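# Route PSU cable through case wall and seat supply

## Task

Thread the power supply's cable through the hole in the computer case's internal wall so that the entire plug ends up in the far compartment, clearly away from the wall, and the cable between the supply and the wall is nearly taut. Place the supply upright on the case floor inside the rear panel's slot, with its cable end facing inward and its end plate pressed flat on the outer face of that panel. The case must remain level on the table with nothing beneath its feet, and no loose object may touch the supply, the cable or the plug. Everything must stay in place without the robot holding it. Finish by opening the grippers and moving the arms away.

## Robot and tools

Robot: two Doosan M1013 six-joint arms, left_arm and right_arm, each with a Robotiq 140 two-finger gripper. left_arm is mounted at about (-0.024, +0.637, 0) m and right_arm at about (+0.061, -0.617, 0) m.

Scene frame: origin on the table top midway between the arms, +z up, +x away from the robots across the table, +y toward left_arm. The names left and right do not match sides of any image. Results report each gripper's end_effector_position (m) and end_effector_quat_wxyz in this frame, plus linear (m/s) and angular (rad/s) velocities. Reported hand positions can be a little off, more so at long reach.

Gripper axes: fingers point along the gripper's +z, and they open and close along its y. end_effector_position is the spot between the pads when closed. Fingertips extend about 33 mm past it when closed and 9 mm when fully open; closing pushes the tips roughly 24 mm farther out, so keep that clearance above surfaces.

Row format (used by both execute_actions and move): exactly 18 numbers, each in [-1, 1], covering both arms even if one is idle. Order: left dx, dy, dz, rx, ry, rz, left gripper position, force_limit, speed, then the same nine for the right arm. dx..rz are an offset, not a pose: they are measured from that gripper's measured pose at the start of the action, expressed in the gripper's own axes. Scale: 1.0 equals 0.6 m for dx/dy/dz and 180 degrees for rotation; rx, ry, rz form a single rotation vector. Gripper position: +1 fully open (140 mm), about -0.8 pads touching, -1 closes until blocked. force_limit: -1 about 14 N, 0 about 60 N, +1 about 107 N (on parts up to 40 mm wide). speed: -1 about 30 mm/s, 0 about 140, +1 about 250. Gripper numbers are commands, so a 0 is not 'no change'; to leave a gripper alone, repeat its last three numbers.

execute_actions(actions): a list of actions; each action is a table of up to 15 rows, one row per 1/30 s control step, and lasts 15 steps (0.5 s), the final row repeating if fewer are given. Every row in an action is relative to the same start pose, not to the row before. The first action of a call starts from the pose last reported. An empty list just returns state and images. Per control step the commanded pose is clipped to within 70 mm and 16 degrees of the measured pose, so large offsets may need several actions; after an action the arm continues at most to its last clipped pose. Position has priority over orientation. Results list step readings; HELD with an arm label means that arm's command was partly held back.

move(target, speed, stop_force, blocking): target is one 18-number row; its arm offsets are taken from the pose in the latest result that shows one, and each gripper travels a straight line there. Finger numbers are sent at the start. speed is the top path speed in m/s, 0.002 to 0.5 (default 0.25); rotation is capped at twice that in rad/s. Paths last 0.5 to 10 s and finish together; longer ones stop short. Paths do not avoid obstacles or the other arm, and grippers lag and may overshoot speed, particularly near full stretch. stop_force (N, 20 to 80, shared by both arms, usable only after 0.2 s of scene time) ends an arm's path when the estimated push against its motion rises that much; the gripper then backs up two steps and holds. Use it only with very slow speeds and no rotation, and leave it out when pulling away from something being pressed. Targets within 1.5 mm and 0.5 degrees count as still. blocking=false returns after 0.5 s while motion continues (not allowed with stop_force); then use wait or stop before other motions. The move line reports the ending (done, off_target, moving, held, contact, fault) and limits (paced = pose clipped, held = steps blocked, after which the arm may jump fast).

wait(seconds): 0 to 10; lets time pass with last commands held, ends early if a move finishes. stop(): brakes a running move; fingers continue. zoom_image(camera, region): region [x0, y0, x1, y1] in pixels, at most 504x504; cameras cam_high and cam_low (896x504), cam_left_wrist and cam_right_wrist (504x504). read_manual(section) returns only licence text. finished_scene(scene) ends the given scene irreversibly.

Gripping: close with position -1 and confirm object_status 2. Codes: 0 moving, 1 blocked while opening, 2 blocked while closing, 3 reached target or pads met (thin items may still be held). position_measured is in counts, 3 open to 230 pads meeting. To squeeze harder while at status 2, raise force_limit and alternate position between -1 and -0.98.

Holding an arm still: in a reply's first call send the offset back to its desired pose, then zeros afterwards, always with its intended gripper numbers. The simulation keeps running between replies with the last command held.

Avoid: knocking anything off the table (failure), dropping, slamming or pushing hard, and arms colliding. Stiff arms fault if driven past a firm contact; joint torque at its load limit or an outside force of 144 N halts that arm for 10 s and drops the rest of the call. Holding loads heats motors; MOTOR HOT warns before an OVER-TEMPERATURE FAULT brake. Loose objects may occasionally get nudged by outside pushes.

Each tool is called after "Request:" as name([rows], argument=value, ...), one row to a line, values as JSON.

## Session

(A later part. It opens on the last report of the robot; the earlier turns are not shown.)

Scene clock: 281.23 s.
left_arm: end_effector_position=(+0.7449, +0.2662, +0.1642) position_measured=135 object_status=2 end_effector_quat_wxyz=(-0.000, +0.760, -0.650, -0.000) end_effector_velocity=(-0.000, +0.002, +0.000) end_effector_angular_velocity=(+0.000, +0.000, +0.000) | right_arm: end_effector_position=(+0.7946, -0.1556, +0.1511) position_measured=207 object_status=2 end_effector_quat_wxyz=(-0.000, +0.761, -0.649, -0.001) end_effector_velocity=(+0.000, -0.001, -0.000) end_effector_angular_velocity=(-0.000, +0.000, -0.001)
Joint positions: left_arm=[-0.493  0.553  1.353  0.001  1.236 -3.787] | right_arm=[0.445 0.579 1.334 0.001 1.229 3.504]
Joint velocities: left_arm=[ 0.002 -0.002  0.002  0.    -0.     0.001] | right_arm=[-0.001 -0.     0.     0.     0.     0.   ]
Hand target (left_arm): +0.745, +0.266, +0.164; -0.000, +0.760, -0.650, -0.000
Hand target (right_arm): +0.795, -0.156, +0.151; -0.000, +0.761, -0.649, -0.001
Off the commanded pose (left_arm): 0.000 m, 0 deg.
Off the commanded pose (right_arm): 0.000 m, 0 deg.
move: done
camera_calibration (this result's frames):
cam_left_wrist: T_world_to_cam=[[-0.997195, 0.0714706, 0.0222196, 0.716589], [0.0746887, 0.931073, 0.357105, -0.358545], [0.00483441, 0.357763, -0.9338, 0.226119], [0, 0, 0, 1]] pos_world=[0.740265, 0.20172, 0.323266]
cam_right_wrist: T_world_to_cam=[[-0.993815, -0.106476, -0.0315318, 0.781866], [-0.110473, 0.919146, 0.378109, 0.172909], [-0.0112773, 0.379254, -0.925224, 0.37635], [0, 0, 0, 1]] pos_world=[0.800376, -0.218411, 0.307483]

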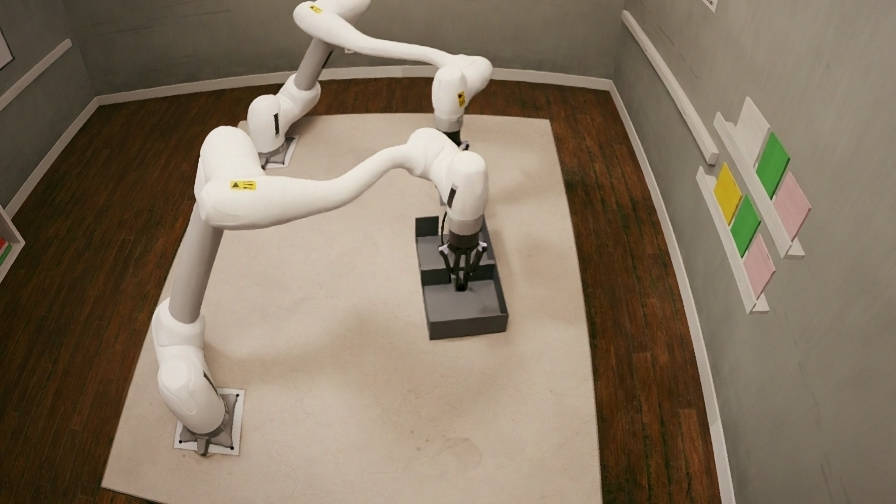

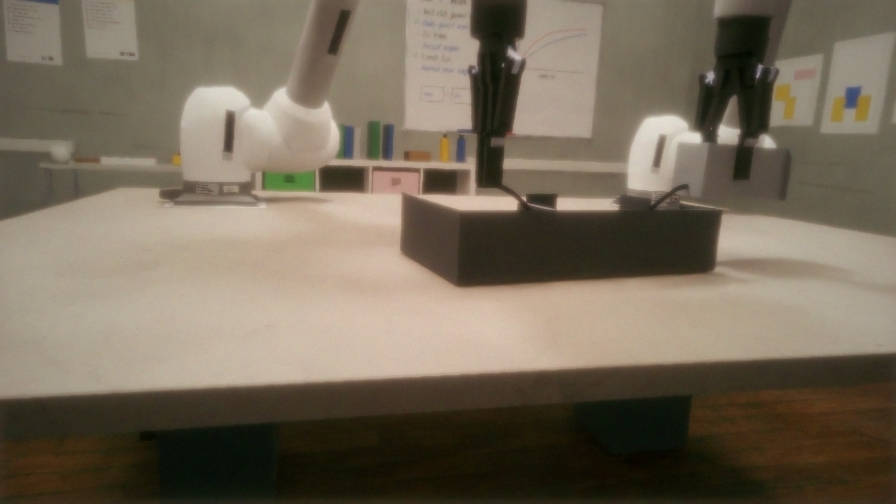

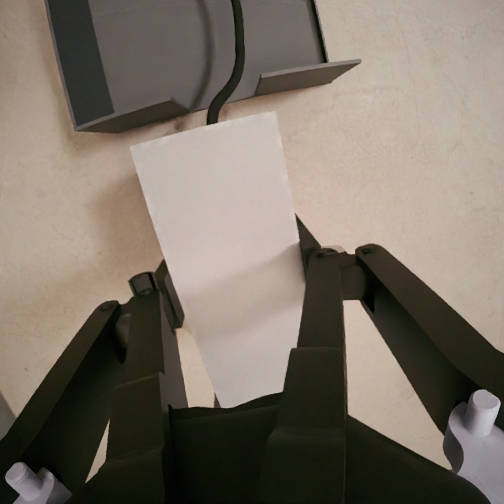

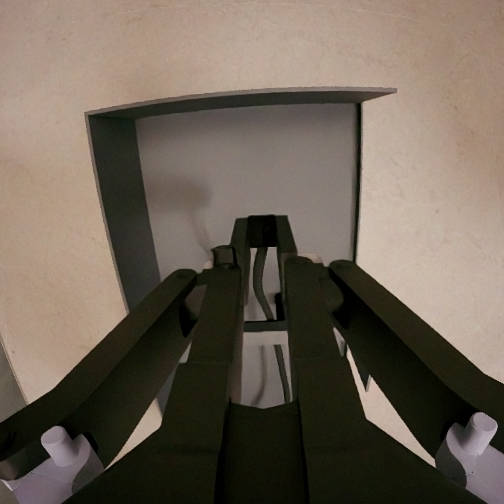

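Request:
move(target=[0,0.008,0.045,0,0,0,-1,0,0,0,0,0,0,0,0,-1,-0.4,-0.5], speed=0.04)

Request:
move(target=[0.1,0,0,0,0,0,-1,0,0,0.05,0,0,0,0,0,-1,-0.4,-0.5], speed=0.012, stop_force=20)

Scene clock: 298.40 s.
left_arm: end_effector_position=(+0.7401, +0.2655, +0.1373) position_measured=135 object_status=2 end_effector_quat_wxyz=(-0.000, +0.760, -0.650, -0.000) end_effector_velocity=(+0.001, -0.000, -0.000) end_effector_angular_velocity=(-0.001, -0.003, +0.000) | right_arm: end_effector_position=(+0.7946, -0.1555, +0.1512) position_measured=207 object_status=2 end_effector_quat_wxyz=(-0.000, +0.761, -0.649, -0.001) end_effector_velocity=(-0.000, -0.000, +0.000) end_effector_angular_velocity=(-0.001, +0.001, -0.000)
Joint positions: left_arm=[-0.496  0.562  1.389  0.001  1.191 -3.79 ] | right_arm=[0.445 0.579 1.334 0.001 1.229 3.504]
Joint velocities: left_arm=[-0.    -0.001  0.001  0.    -0.004 -0.001] | right_arm=[-0.     0.    -0.    -0.     0.001  0.   ]
Hand target (left_arm): +0.740, +0.265, +0.137; -0.000, +0.760, -0.650, -0.000
Hand target (right_arm): +0.795, -0.156, +0.151; -0.000, +0.761, -0.649, -0.001
Off the commanded pose (left_arm): 0.000 m, 0 deg.
Off the commanded pose (right_arm): 0.000 m, 0 deg.
move: done
camera_calibration (this result's frames):
cam_left_wrist: T_world_to_cam=[[-0.997191, 0.0715252, 0.022226, 0.712482], [0.0747421, 0.931087, 0.357058, -0.347914], [0.00484428, 0.357716, -0.933818, 0.201325], [0, 0, 0, 1]] pos_world=[0.73551, 0.200961, 0.296391]
cam_right_wrist: T_world_to_cam=[[-0.993814, -0.106476, -0.0315636, 0.781891], [-0.110484, 0.919139, 0.378122, 0.172895], [-0.0112494, 0.37927, -0.925218, 0.376353], [0, 0, 0, 1]] pos_world=[0.80039, -0.218402, 0.307513]

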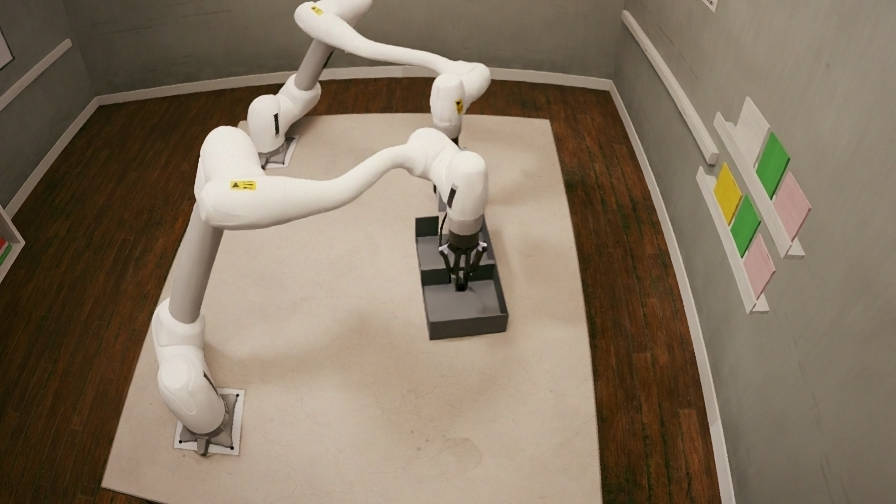

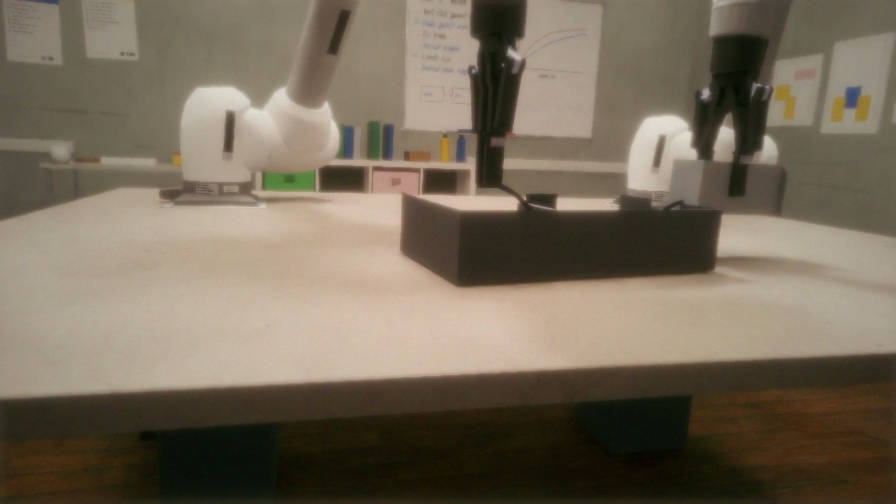

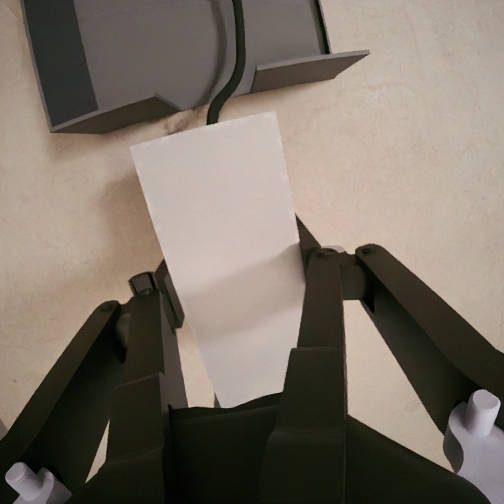

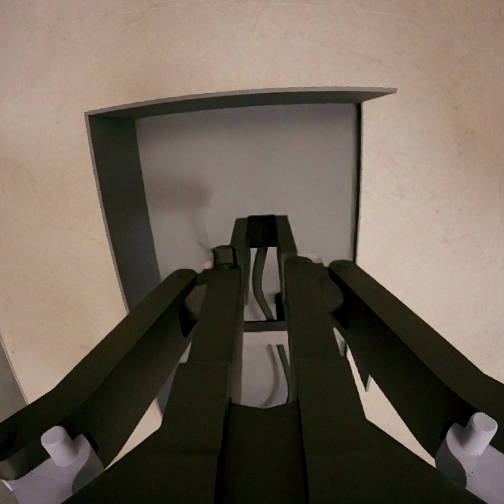

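Scene clock: 303.63 s.
left_arm: end_effector_position=(+0.7495, +0.2063, +0.1373) position_measured=135 object_status=2 end_effector_quat_wxyz=(-0.000, +0.760, -0.650, -0.000) end_effector_velocity=(+0.001, -0.001, -0.000) end_effector_angular_velocity=(+0.000, -0.002, -0.001) | right_arm: end_effector_position=(+0.7993, -0.1851, +0.1512) position_measured=207 object_status=2 end_effector_quat_wxyz=(-0.000, +0.761, -0.649, -0.001) end_effector_velocity=(+0.000, -0.002, +0.000) end_effector_angular_velocity=(-0.000, +0.001, -0.001)
Joint positions: left_arm=[-0.55   0.617  1.297  0.     1.227 -3.844] | right_arm=[0.412 0.562 1.363 0.001 1.217 3.472]
Joint velocities: left_arm=[-0.001  0.001 -0.002  0.002 -0.001 -0.001] | right_arm=[-0.002 -0.001  0.001  0.     0.001 -0.   ]
Hand target (left_arm): +0.749, +0.206, +0.137; -0.000, +0.760, -0.650, -0.000
Hand target (right_arm): +0.799, -0.185, +0.151; -0.000, +0.761, -0.649, -0.001
Off the commanded pose (left_arm): 0.000 m, 0 deg.
Off the commanded pose (right_arm): 0.000 m, 0 deg.
move: done
camera_calibration (this result's frames):
cam_left_wrist: T_world_to_cam=[[-0.997195, 0.0714824, 0.0221836, 0.726052], [0.0746874, 0.931123, 0.356976, -0.293485], [0.0048618, 0.357631, -0.93385, 0.22247], [0, 0, 0, 1]] pos_world=[0.744853, 0.141809, 0.296414]
cam_right_wrist: T_world_to_cam=[[-0.993813, -0.106473, -0.0316149, 0.783487], [-0.110502, 0.919167, 0.378049, 0.20064], [-0.0111926, 0.379203, -0.925246, 0.387563], [0, 0, 0, 1]] pos_world=[0.805148, -0.247967, 0.307509]

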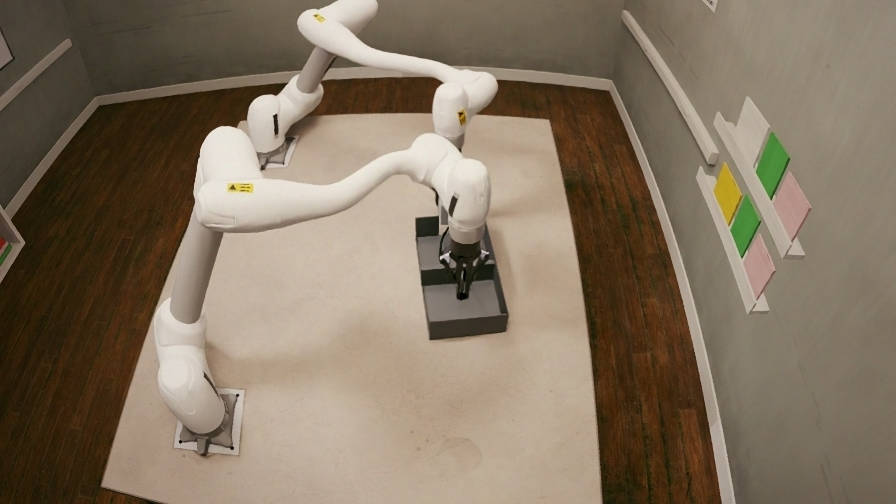

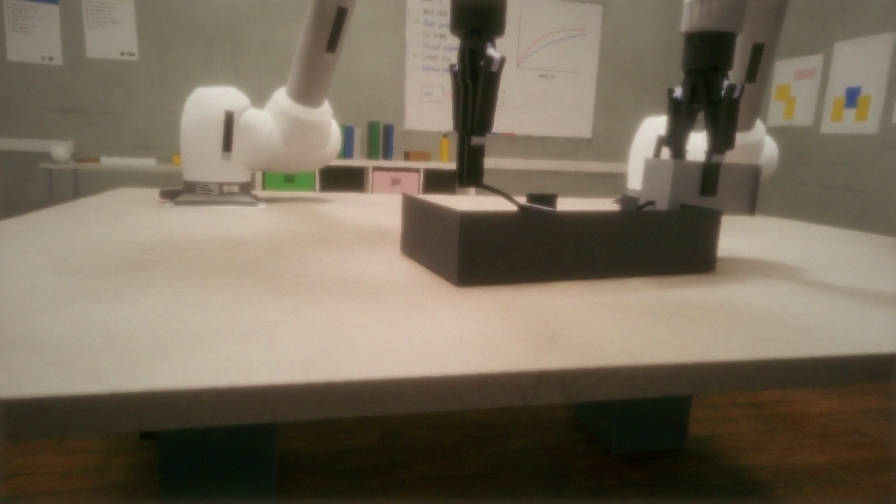

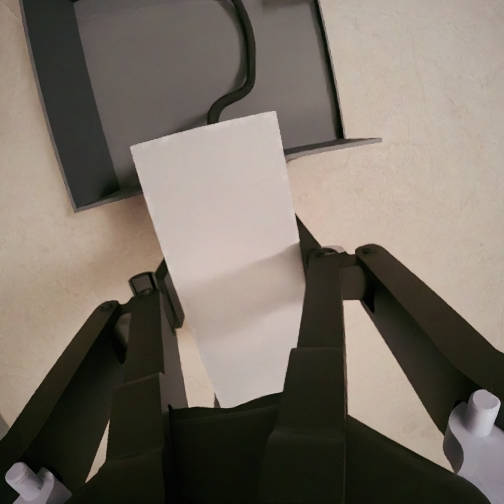

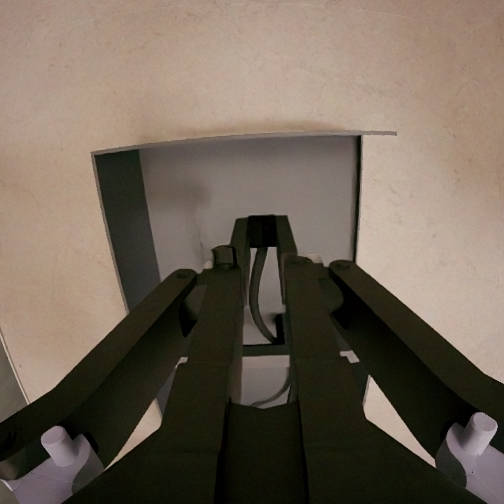

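Request:
move(target=[0.17,0,0,0,0,0,-1,0,0,0.16,0,0,0,0,0,-1,-0.4,-0.5], speed=0.02, stop_force=20)

Request:
move(target=[0,0,0.07,0,0,0,-1,0,0,0,0,0,0,0,0,-1,-0.4,-0.5], speed=0.015, stop_force=20)

Scene clock: 316.63 s.
left_arm: end_effector_position=(+0.7653, +0.1056, +0.1374) position_measured=135 object_status=2 end_effector_quat_wxyz=(-0.000, +0.760, -0.650, +0.000) end_effector_velocity=(+0.000, -0.002, +0.000) end_effector_angular_velocity=(-0.002, +0.000, +0.000) | right_arm: end_effector_position=(+0.8146, -0.2798, +0.1511) position_measured=207 object_status=2 end_effector_quat_wxyz=(-0.000, +0.761, -0.649, -0.000) end_effector_velocity=(-0.000, -0.001, +0.000) end_effector_angular_velocity=(-0.000, +0.001, -0.000)
Joint positions: left_arm=[-0.632  0.727  1.108  0.     1.306 -3.926] | right_arm=[0.302 0.516 1.436 0.001 1.19  3.362]
Joint velocities: left_arm=[-0.001  0.002 -0.004 -0.002  0.001 -0.001] | right_arm=[-0.001 -0.001  0.001  0.     0.001 -0.001]
Hand target (left_arm): +0.765, +0.106, +0.137; -0.000, +0.760, -0.650, +0.000
Hand target (right_arm): +0.815, -0.280, +0.151; -0.000, +0.761, -0.649, -0.000
Off the commanded pose (left_arm): 0.000 m, 0 deg.
Off the commanded pose (right_arm): 0.000 m, 0 deg.
move: done
camera_calibration (this result's frames):
cam_left_wrist: T_world_to_cam=[[-0.997204, 0.0713671, 0.0221352, 0.74912], [0.0745632, 0.931191, 0.356824, -0.200851], [0.00485342, 0.357477, -0.933909, 0.258455], [0, 0, 0, 1]] pos_world=[0.760748, 0.0411768, 0.29646]
cam_right_wrist: T_world_to_cam=[[-0.993808, -0.106471, -0.0317696, 0.788588], [-0.110562, 0.919265, 0.377795, 0.289509], [-0.0110195, 0.378968, -0.925344, 0.423443], [0, 0, 0, 1]] pos_world=[0.82038, -0.342645, 0.307509]

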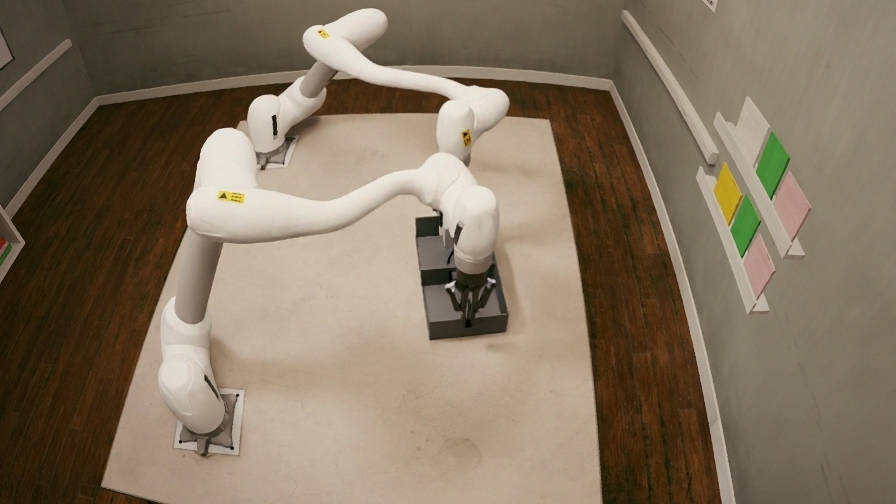

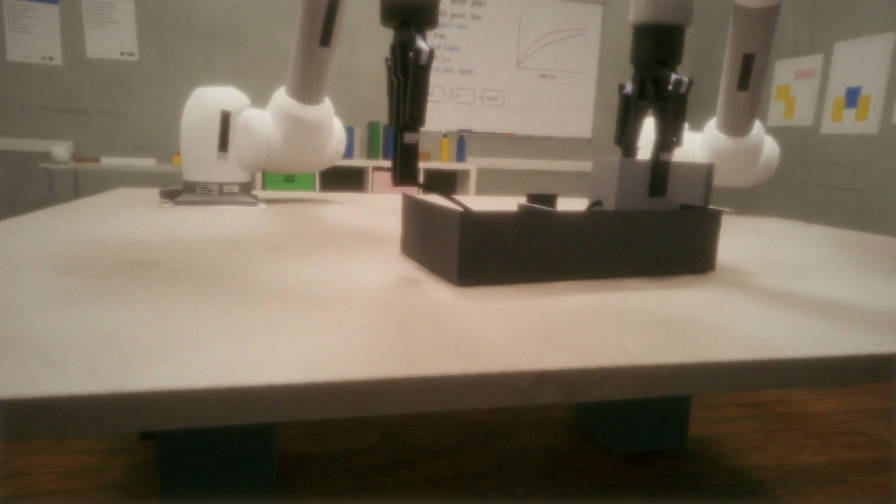

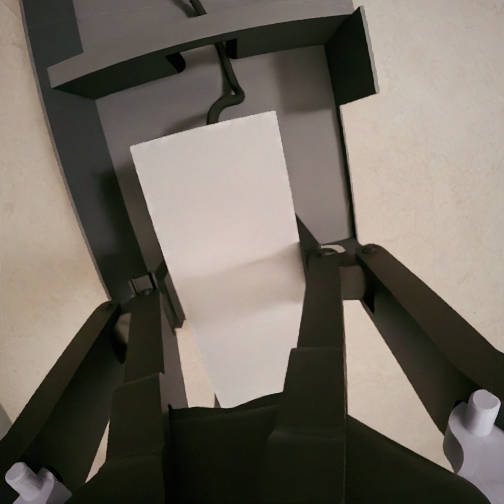

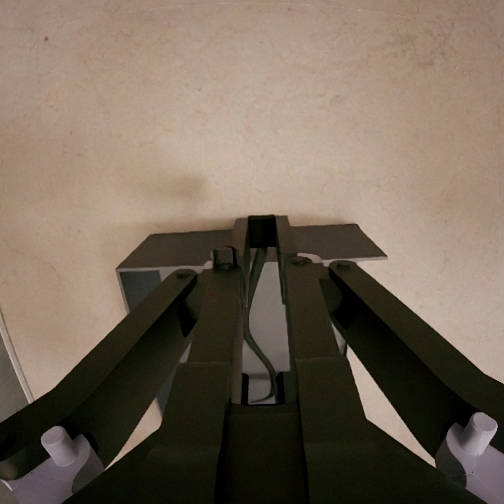

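Scene clock: 319.67 s.
left_arm: end_effector_position=(+0.7653, +0.1056, +0.0955) position_measured=135 object_status=2 end_effector_quat_wxyz=(-0.000, +0.760, -0.650, +0.000) end_effector_velocity=(+0.000, +0.001, -0.001) end_effector_angular_velocity=(+0.000, -0.001, +0.001) | right_arm: end_effector_position=(+0.8146, -0.2798, +0.1511) position_measured=207 object_status=2 end_effector_quat_wxyz=(-0.000, +0.761, -0.649, -0.000) end_effector_velocity=(-0.000, +0.000, +0.000) end_effector_angular_velocity=(+0.000, +0.000, +0.000)
Joint positions: left_arm=[-0.632  0.748  1.148  0.     1.245 -3.926] | right_arm=[0.302 0.516 1.436 0.001 1.19  3.362]
Joint velocities: left_arm=[ 0.     0.     0.002  0.001 -0.003 -0.001] | right_arm=[ 0. -0. -0.  0.  0. -0.]
Hand target (left_arm): +0.765, +0.106, +0.095; -0.000, +0.760, -0.650, +0.000
Hand target (right_arm): +0.815, -0.280, +0.151; -0.000, +0.761, -0.649, -0.000
Off the commanded pose (left_arm): 0.000 m, 0 deg.
Off the commanded pose (right_arm): 0.000 m, 0 deg.
move: done
camera_calibration (this result's frames):
cam_left_wrist: T_world_to_cam=[[-0.997198, 0.0714497, 0.0221488, 0.749985], [0.0746453, 0.931191, 0.356807, -0.185956], [0.00486898, 0.35746, -0.933916, 0.21937], [0, 0, 0, 1]] pos_world=[0.760696, 0.0411587, 0.254612]
cam_right_wrist: T_world_to_cam=[[-0.993804, -0.106517, -0.0317552, 0.788559], [-0.1106, 0.919261, 0.377791, 0.289546], [-0.01105, 0.378962, -0.925346, 0.423456], [0, 0, 0, 1]] pos_world=[0.820376, -0.342647, 0.307496]

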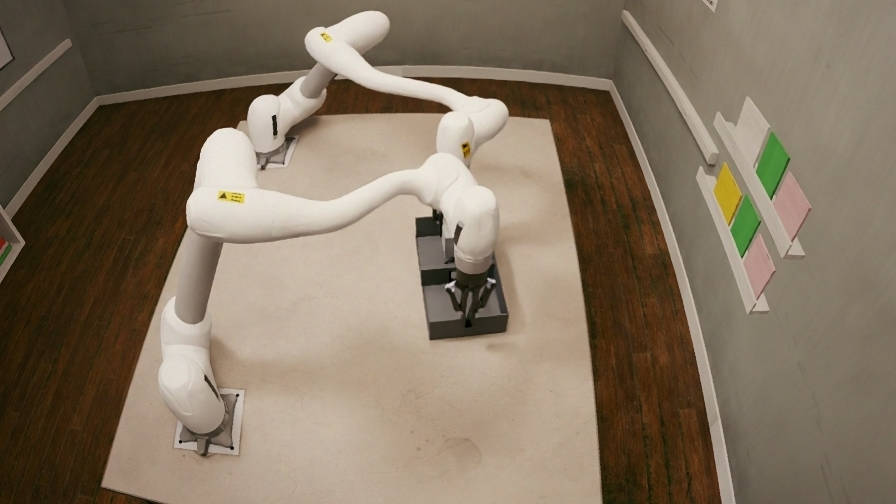

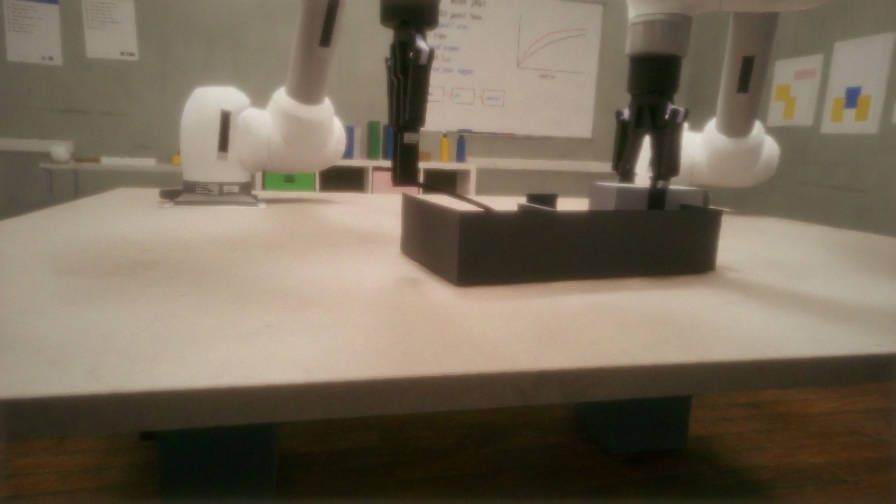

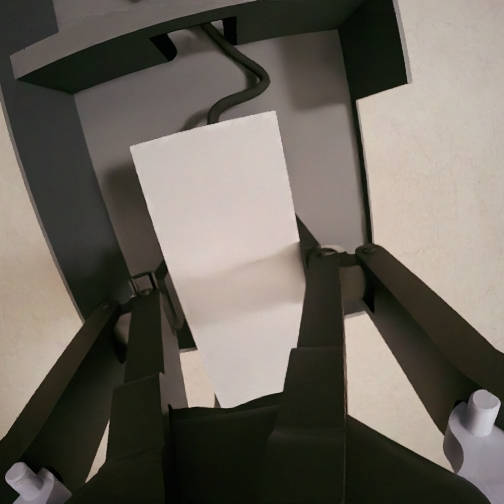

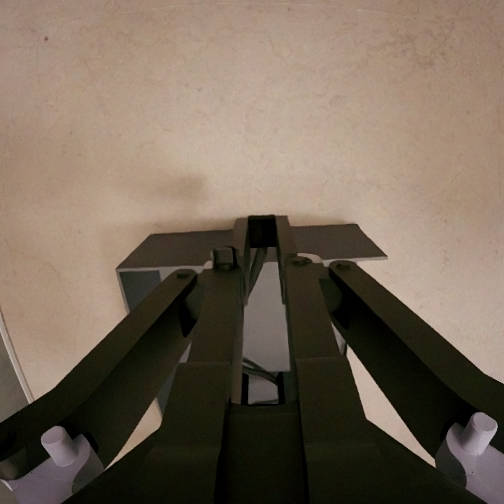

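Lower to floor while pulling slack, then slide to flush while still gripping.

Request:
move(target=[0,0,0.044,0,0,0,-1,0,0,0.06,0,0,0,0,0,-1,-0.4,-0.5], speed=0.012, stop_force=20)

Request:
move(target=[0.03,0,0,0,0,0,-1,0,0,0.04,0,0,0,0,0,-1,-0.4,-0.5], speed=0.008, stop_force=20)

Scene clock: 328.67 s.
left_arm: end_effector_position=(+0.7653, +0.1056, +0.0692) position_measured=135 object_status=2 end_effector_quat_wxyz=(-0.000, +0.760, -0.650, +0.000) end_effector_velocity=(+0.000, +0.000, -0.001) end_effector_angular_velocity=(+0.000, +0.000, -0.001) | right_arm: end_effector_position=(+0.8203, -0.3153, +0.1511) position_measured=207 object_status=2 end_effector_quat_wxyz=(-0.000, +0.761, -0.649, -0.000) end_effector_velocity=(+0.000, -0.000, +0.000) end_effector_angular_velocity=(-0.000, -0.001, +0.001)
Joint positions: left_arm=[-0.632  0.764  1.17   0.     1.208 -3.926] | right_arm=[0.259 0.503 1.456 0.001 1.182 3.319]
Joint velocities: left_arm=[ 0.     0.001  0.    -0.    -0.001  0.001] | right_arm=[-0.    -0.001  0.001 -0.001 -0.001 -0.001]
Hand target (left_arm): +0.765, +0.106, +0.069; -0.000, +0.760, -0.650, +0.000
Hand target (right_arm): +0.820, -0.315, +0.151; -0.000, +0.761, -0.649, -0.000
Off the commanded pose (left_arm): 0.000 m, 0 deg.
Off the commanded pose (right_arm): 0.000 m, 0 deg.
move: done
camera_calibration (this result's frames):
cam_left_wrist: T_world_to_cam=[[-0.997194, 0.0715073, 0.0221517, 0.750529], [0.0747001, 0.931188, 0.356804, -0.176594], [0.00488669, 0.357457, -0.933917, 0.194789], [0, 0, 0, 1]] pos_world=[0.760663, 0.0411456, 0.228301]
cam_right_wrist: T_world_to_cam=[[-0.993801, -0.106522, -0.0318072, 0.790463], [-0.110625, 0.919303, 0.377683, 0.32282], [-0.0109911, 0.378861, -0.925388, 0.436878], [0, 0, 0, 1]] pos_world=[0.826077, -0.378083, 0.307501]

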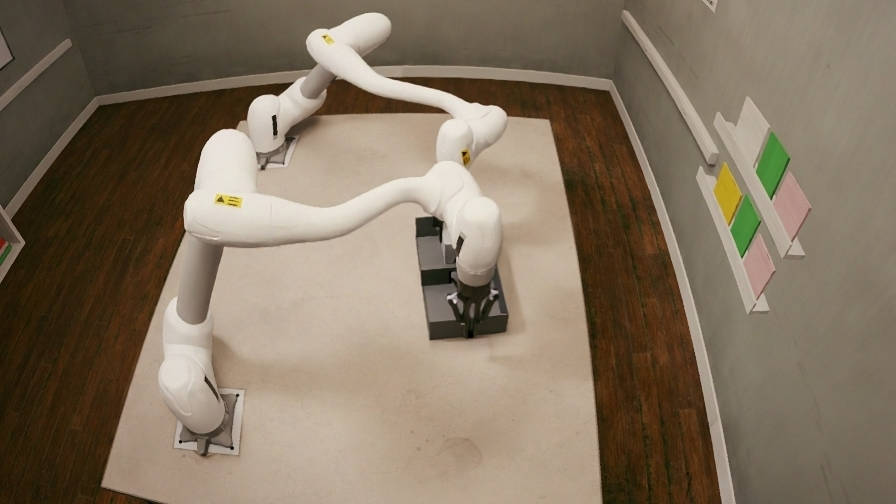

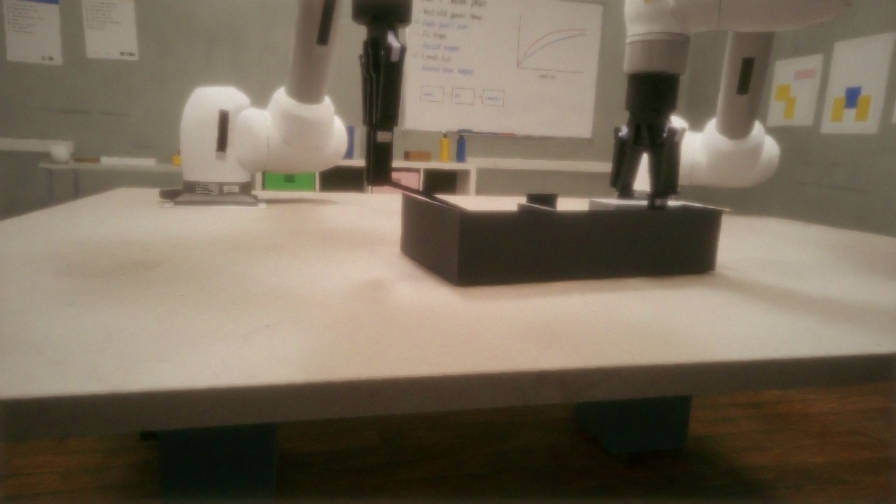

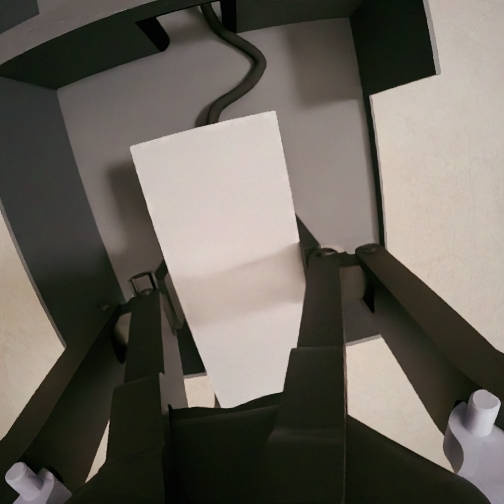

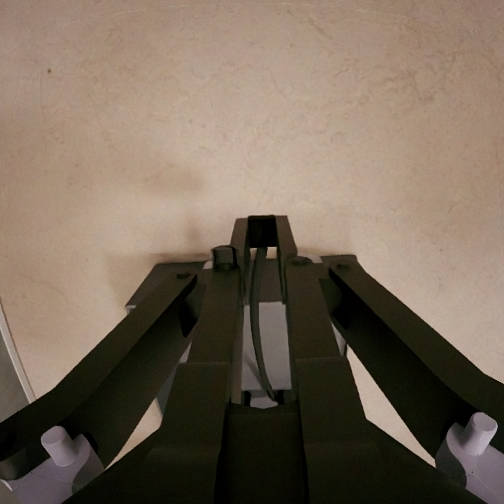

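Scene clock: 331.90 s.
left_arm: end_effector_position=(+0.7681, +0.0879, +0.0692) position_measured=135 object_status=2 end_effector_quat_wxyz=(-0.000, +0.760, -0.650, +0.000) end_effector_velocity=(-0.000, -0.001, -0.001) end_effector_angular_velocity=(+0.001, +0.001, -0.001) | right_arm: end_effector_position=(+0.8241, -0.3389, +0.1511) position_measured=207 object_status=2 end_effector_quat_wxyz=(-0.000, +0.761, -0.649, -0.000) end_effector_velocity=(-0.000, -0.001, -0.000) end_effector_angular_velocity=(+0.000, -0.000, +0.000)
Joint positions: left_arm=[-0.645  0.784  1.133  0.     1.225 -3.939] | right_arm=[0.23  0.496 1.468 0.001 1.178 3.29 ]
Joint velocities: left_arm=[-0.001  0.002 -0.001  0.     0.001  0.   ] | right_arm=[-0.001 -0.001  0.001  0.    -0.001 -0.001]
Hand target (left_arm): +0.768, +0.088, +0.069; -0.000, +0.760, -0.650, +0.000
Hand target (right_arm): +0.824, -0.339, +0.151; -0.000, +0.761, -0.649, -0.000
Off the commanded pose (left_arm): 0.000 m, 0 deg.
Off the commanded pose (right_arm): 0.000 m, 0 deg.
move: done
camera_calibration (this result's frames):
cam_left_wrist: T_world_to_cam=[[-0.997196, 0.0714877, 0.0221335, 0.754595], [0.0746754, 0.931194, 0.356793, -0.160283], [0.00489569, 0.357446, -0.933921, 0.201111], [0, 0, 0, 1]] pos_world=[0.763463, 0.0234244, 0.228308]
cam_right_wrist: T_world_to_cam=[[-0.9938, -0.106529, -0.0318409, 0.79173], [-0.110645, 0.919331, 0.377609, 0.345004], [-0.010954, 0.378791, -0.925418, 0.445824], [0, 0, 0, 1]] pos_world=[0.829878, -0.401705, 0.307506]

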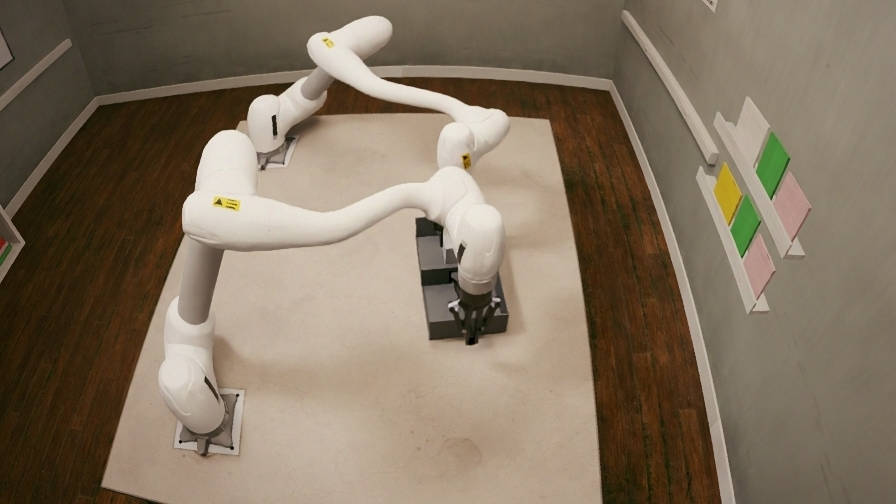

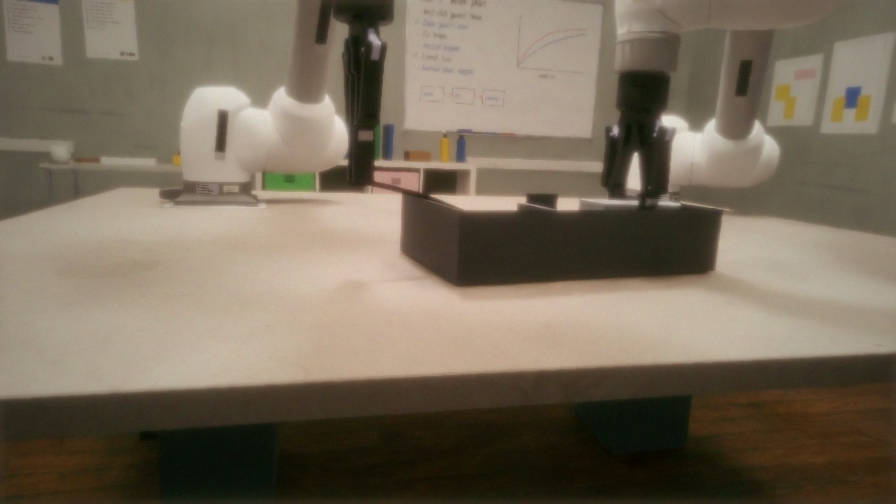

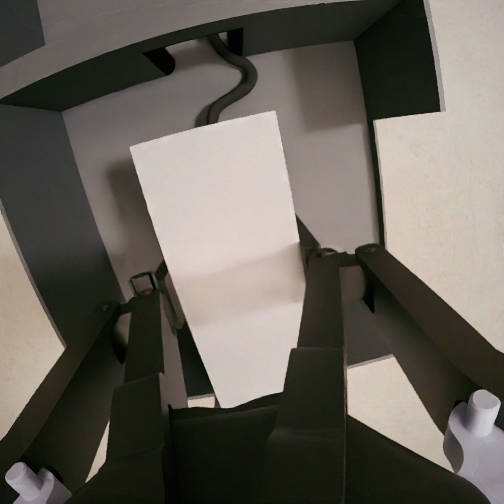

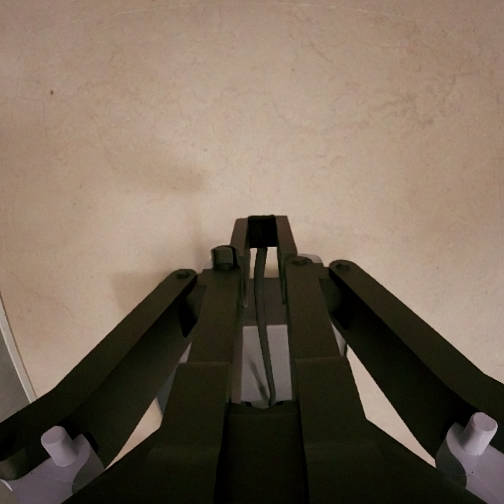

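Continue; the case moving will reveal flush.

Request:
move(target=[0.025,0,0,0,0,0,-1,0,0,0.045,0,0,0,0,0,-1,-0.4,-0.5], speed=0.008, stop_force=20)

Scene clock: 339.53 s.
left_arm: end_effector_position=(+0.7704, +0.0731, +0.0692) position_measured=135 object_status=2 end_effector_quat_wxyz=(-0.000, +0.760, -0.650, +0.000) end_effector_velocity=(-0.000, +0.000, -0.001) end_effector_angular_velocity=(+0.002, +0.001, -0.000) | right_arm: end_effector_position=(+0.8284, -0.3655, +0.1511) position_measured=207 object_status=2 end_effector_quat_wxyz=(-0.000, +0.761, -0.649, -0.000) end_effector_velocity=(-0.000, +0.000, +0.000) end_effector_angular_velocity=(-0.000, -0.000, +0.001)
Joint positions: left_arm=[-0.656  0.802  1.1    0.     1.239 -3.95 ] | right_arm=[0.197 0.489 1.479 0.001 1.174 3.257]
Joint velocities: left_arm=[-0.     0.001 -0.     0.     0.001 -0.   ] | right_arm=[ 0.    -0.     0.001 -0.    -0.    -0.001]
Hand target (left_arm): +0.770, +0.073, +0.069; -0.000, +0.760, -0.650, +0.000
Hand target (right_arm): +0.828, -0.366, +0.151; -0.000, +0.761, -0.649, -0.000
Off the commanded pose (left_arm): 0.000 m, 0 deg.
Off the commanded pose (right_arm): 0.000 m, 0 deg.
move: done
camera_calibration (this result's frames):
cam_left_wrist: T_world_to_cam=[[-0.997198, 0.0714546, 0.0221475, 0.757973], [0.0746498, 0.931215, 0.356743, -0.146665], [0.00486689, 0.357397, -0.93394, 0.206419], [0, 0, 0, 1]] pos_world=[0.765793, 0.00864254, 0.228318]
cam_right_wrist: T_world_to_cam=[[-0.993797, -0.106541, -0.0318788, 0.793154], [-0.110671, 0.919369, 0.377509, 0.369989], [-0.0109116, 0.378695, -0.925457, 0.455887], [0, 0, 0, 1]] pos_world=[0.834156, -0.428296, 0.307515]

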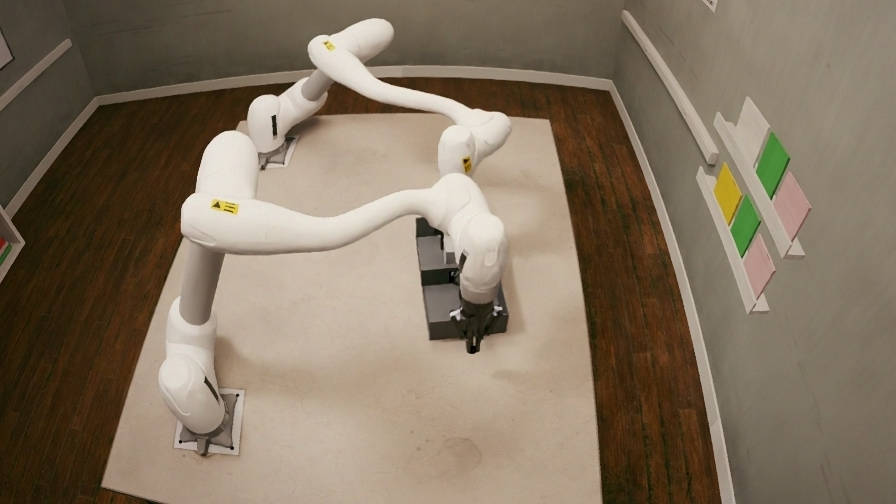

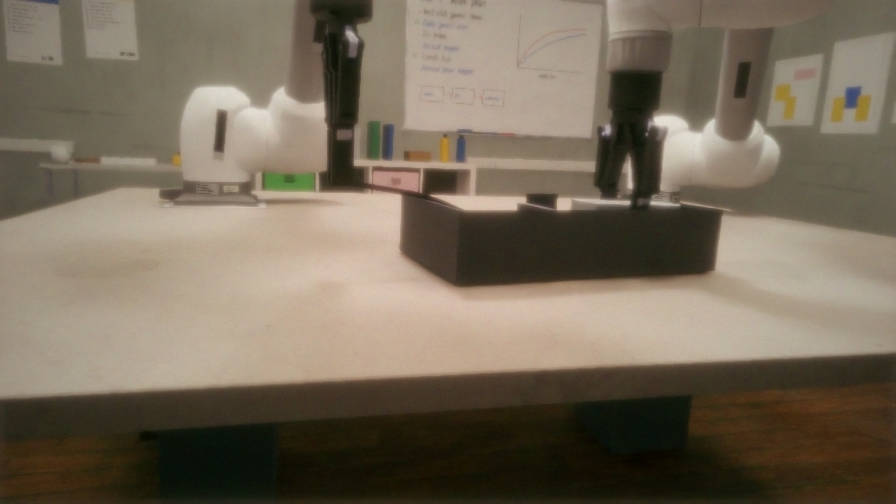

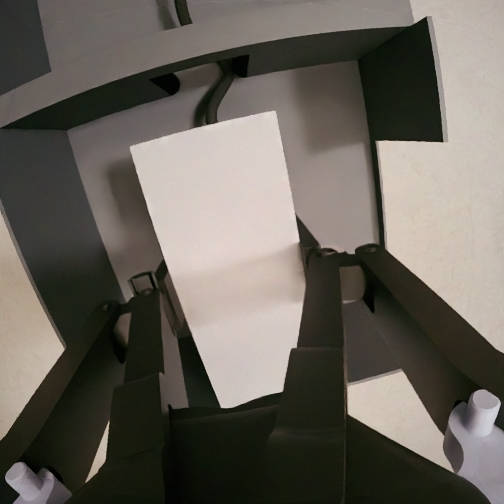

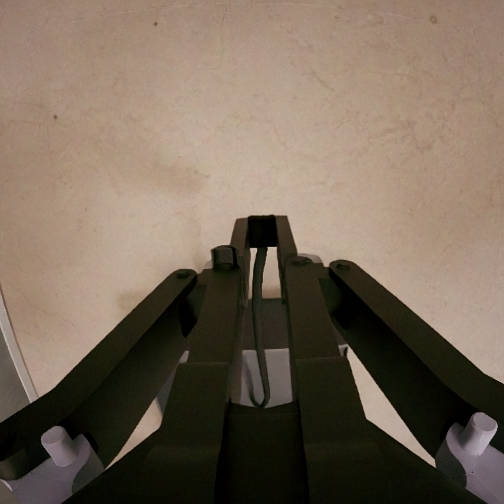

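Request:
move(target=[0.02,0,0,0,0,0,-1,0,0,0.03,0,0,0,0,0,-1,-0.4,-0.5], speed=0.006, stop_force=20)

Scene clock: 347.43 s.
left_arm: end_effector_position=(+0.7723, +0.0613, +0.0692) position_measured=135 object_status=2 end_effector_quat_wxyz=(-0.000, +0.760, -0.650, +0.000) end_effector_velocity=(-0.000, -0.001, +0.000) end_effector_angular_velocity=(-0.001, +0.000, -0.000) | right_arm: end_effector_position=(+0.8312, -0.3833, +0.1511) position_measured=207 object_status=2 end_effector_quat_wxyz=(-0.000, +0.761, -0.649, -0.000) end_effector_velocity=(-0.001, +0.000, -0.000) end_effector_angular_velocity=(-0.001, +0.003, +0.002)
Joint positions: left_arm=[-0.664  0.816  1.073  0.     1.252 -3.958] | right_arm=[0.175 0.485 1.485 0.    1.172 3.235]
Joint velocities: left_arm=[-0.     0.    -0.001 -0.001  0.     0.   ] | right_arm=[ 0.001 -0.     0.001 -0.     0.002 -0.001]
Hand target (left_arm): +0.772, +0.061, +0.069; -0.000, +0.760, -0.650, +0.000
Hand target (right_arm): +0.831, -0.383, +0.151; -0.000, +0.761, -0.649, -0.000
Off the commanded pose (left_arm): 0.000 m, 0 deg.
Off the commanded pose (right_arm): 0.000 m, 0 deg.
move: done
camera_calibration (this result's frames):
cam_left_wrist: T_world_to_cam=[[-0.997199, 0.0714375, 0.0221427, 0.760679], [0.0746322, 0.931222, 0.356728, -0.135786], [0.00486399, 0.357382, -0.933946, 0.210642], [0, 0, 0, 1]] pos_world=[0.767658, -0.00317368, 0.228324]
cam_right_wrist: T_world_to_cam=[[-0.993796, -0.106542, -0.0318998, 0.794104], [-0.110681, 0.91939, 0.377455, 0.386626], [-0.0108863, 0.378644, -0.925479, 0.462596], [0, 0, 0, 1]] pos_world=[0.837006, -0.446013, 0.307521]

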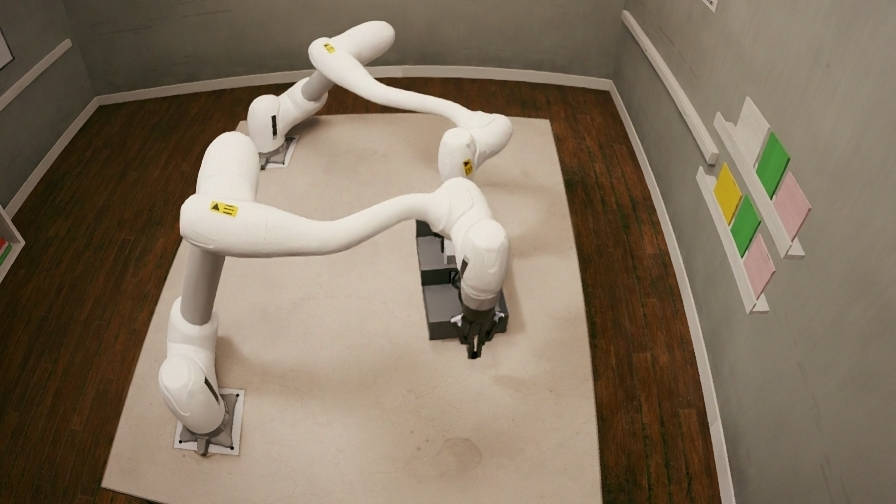

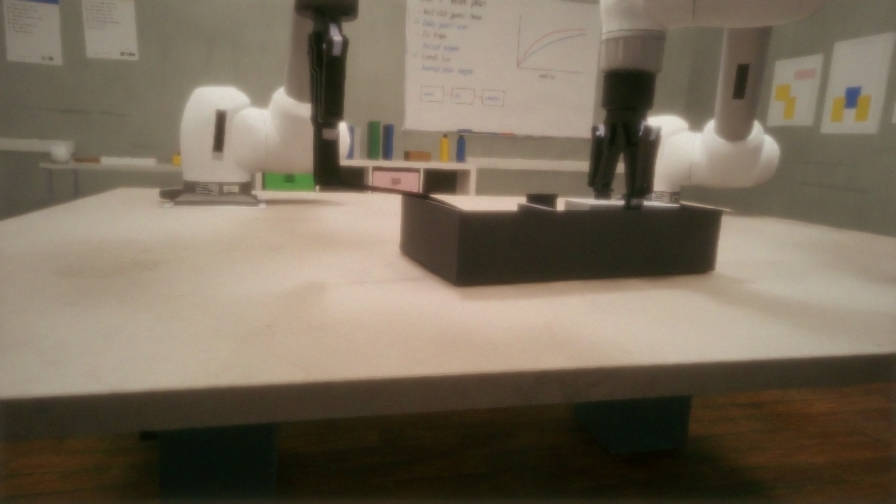

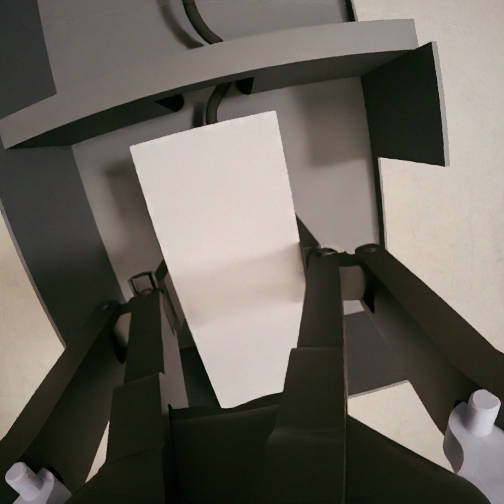

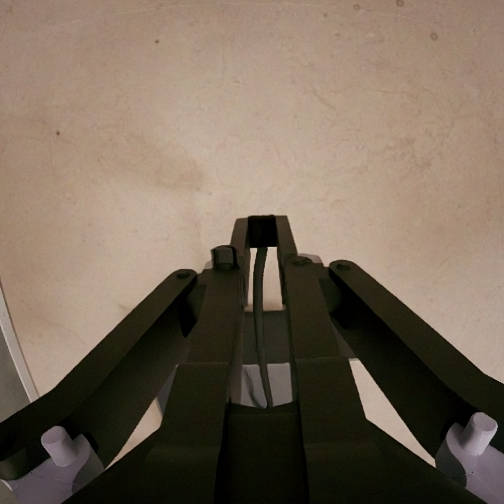

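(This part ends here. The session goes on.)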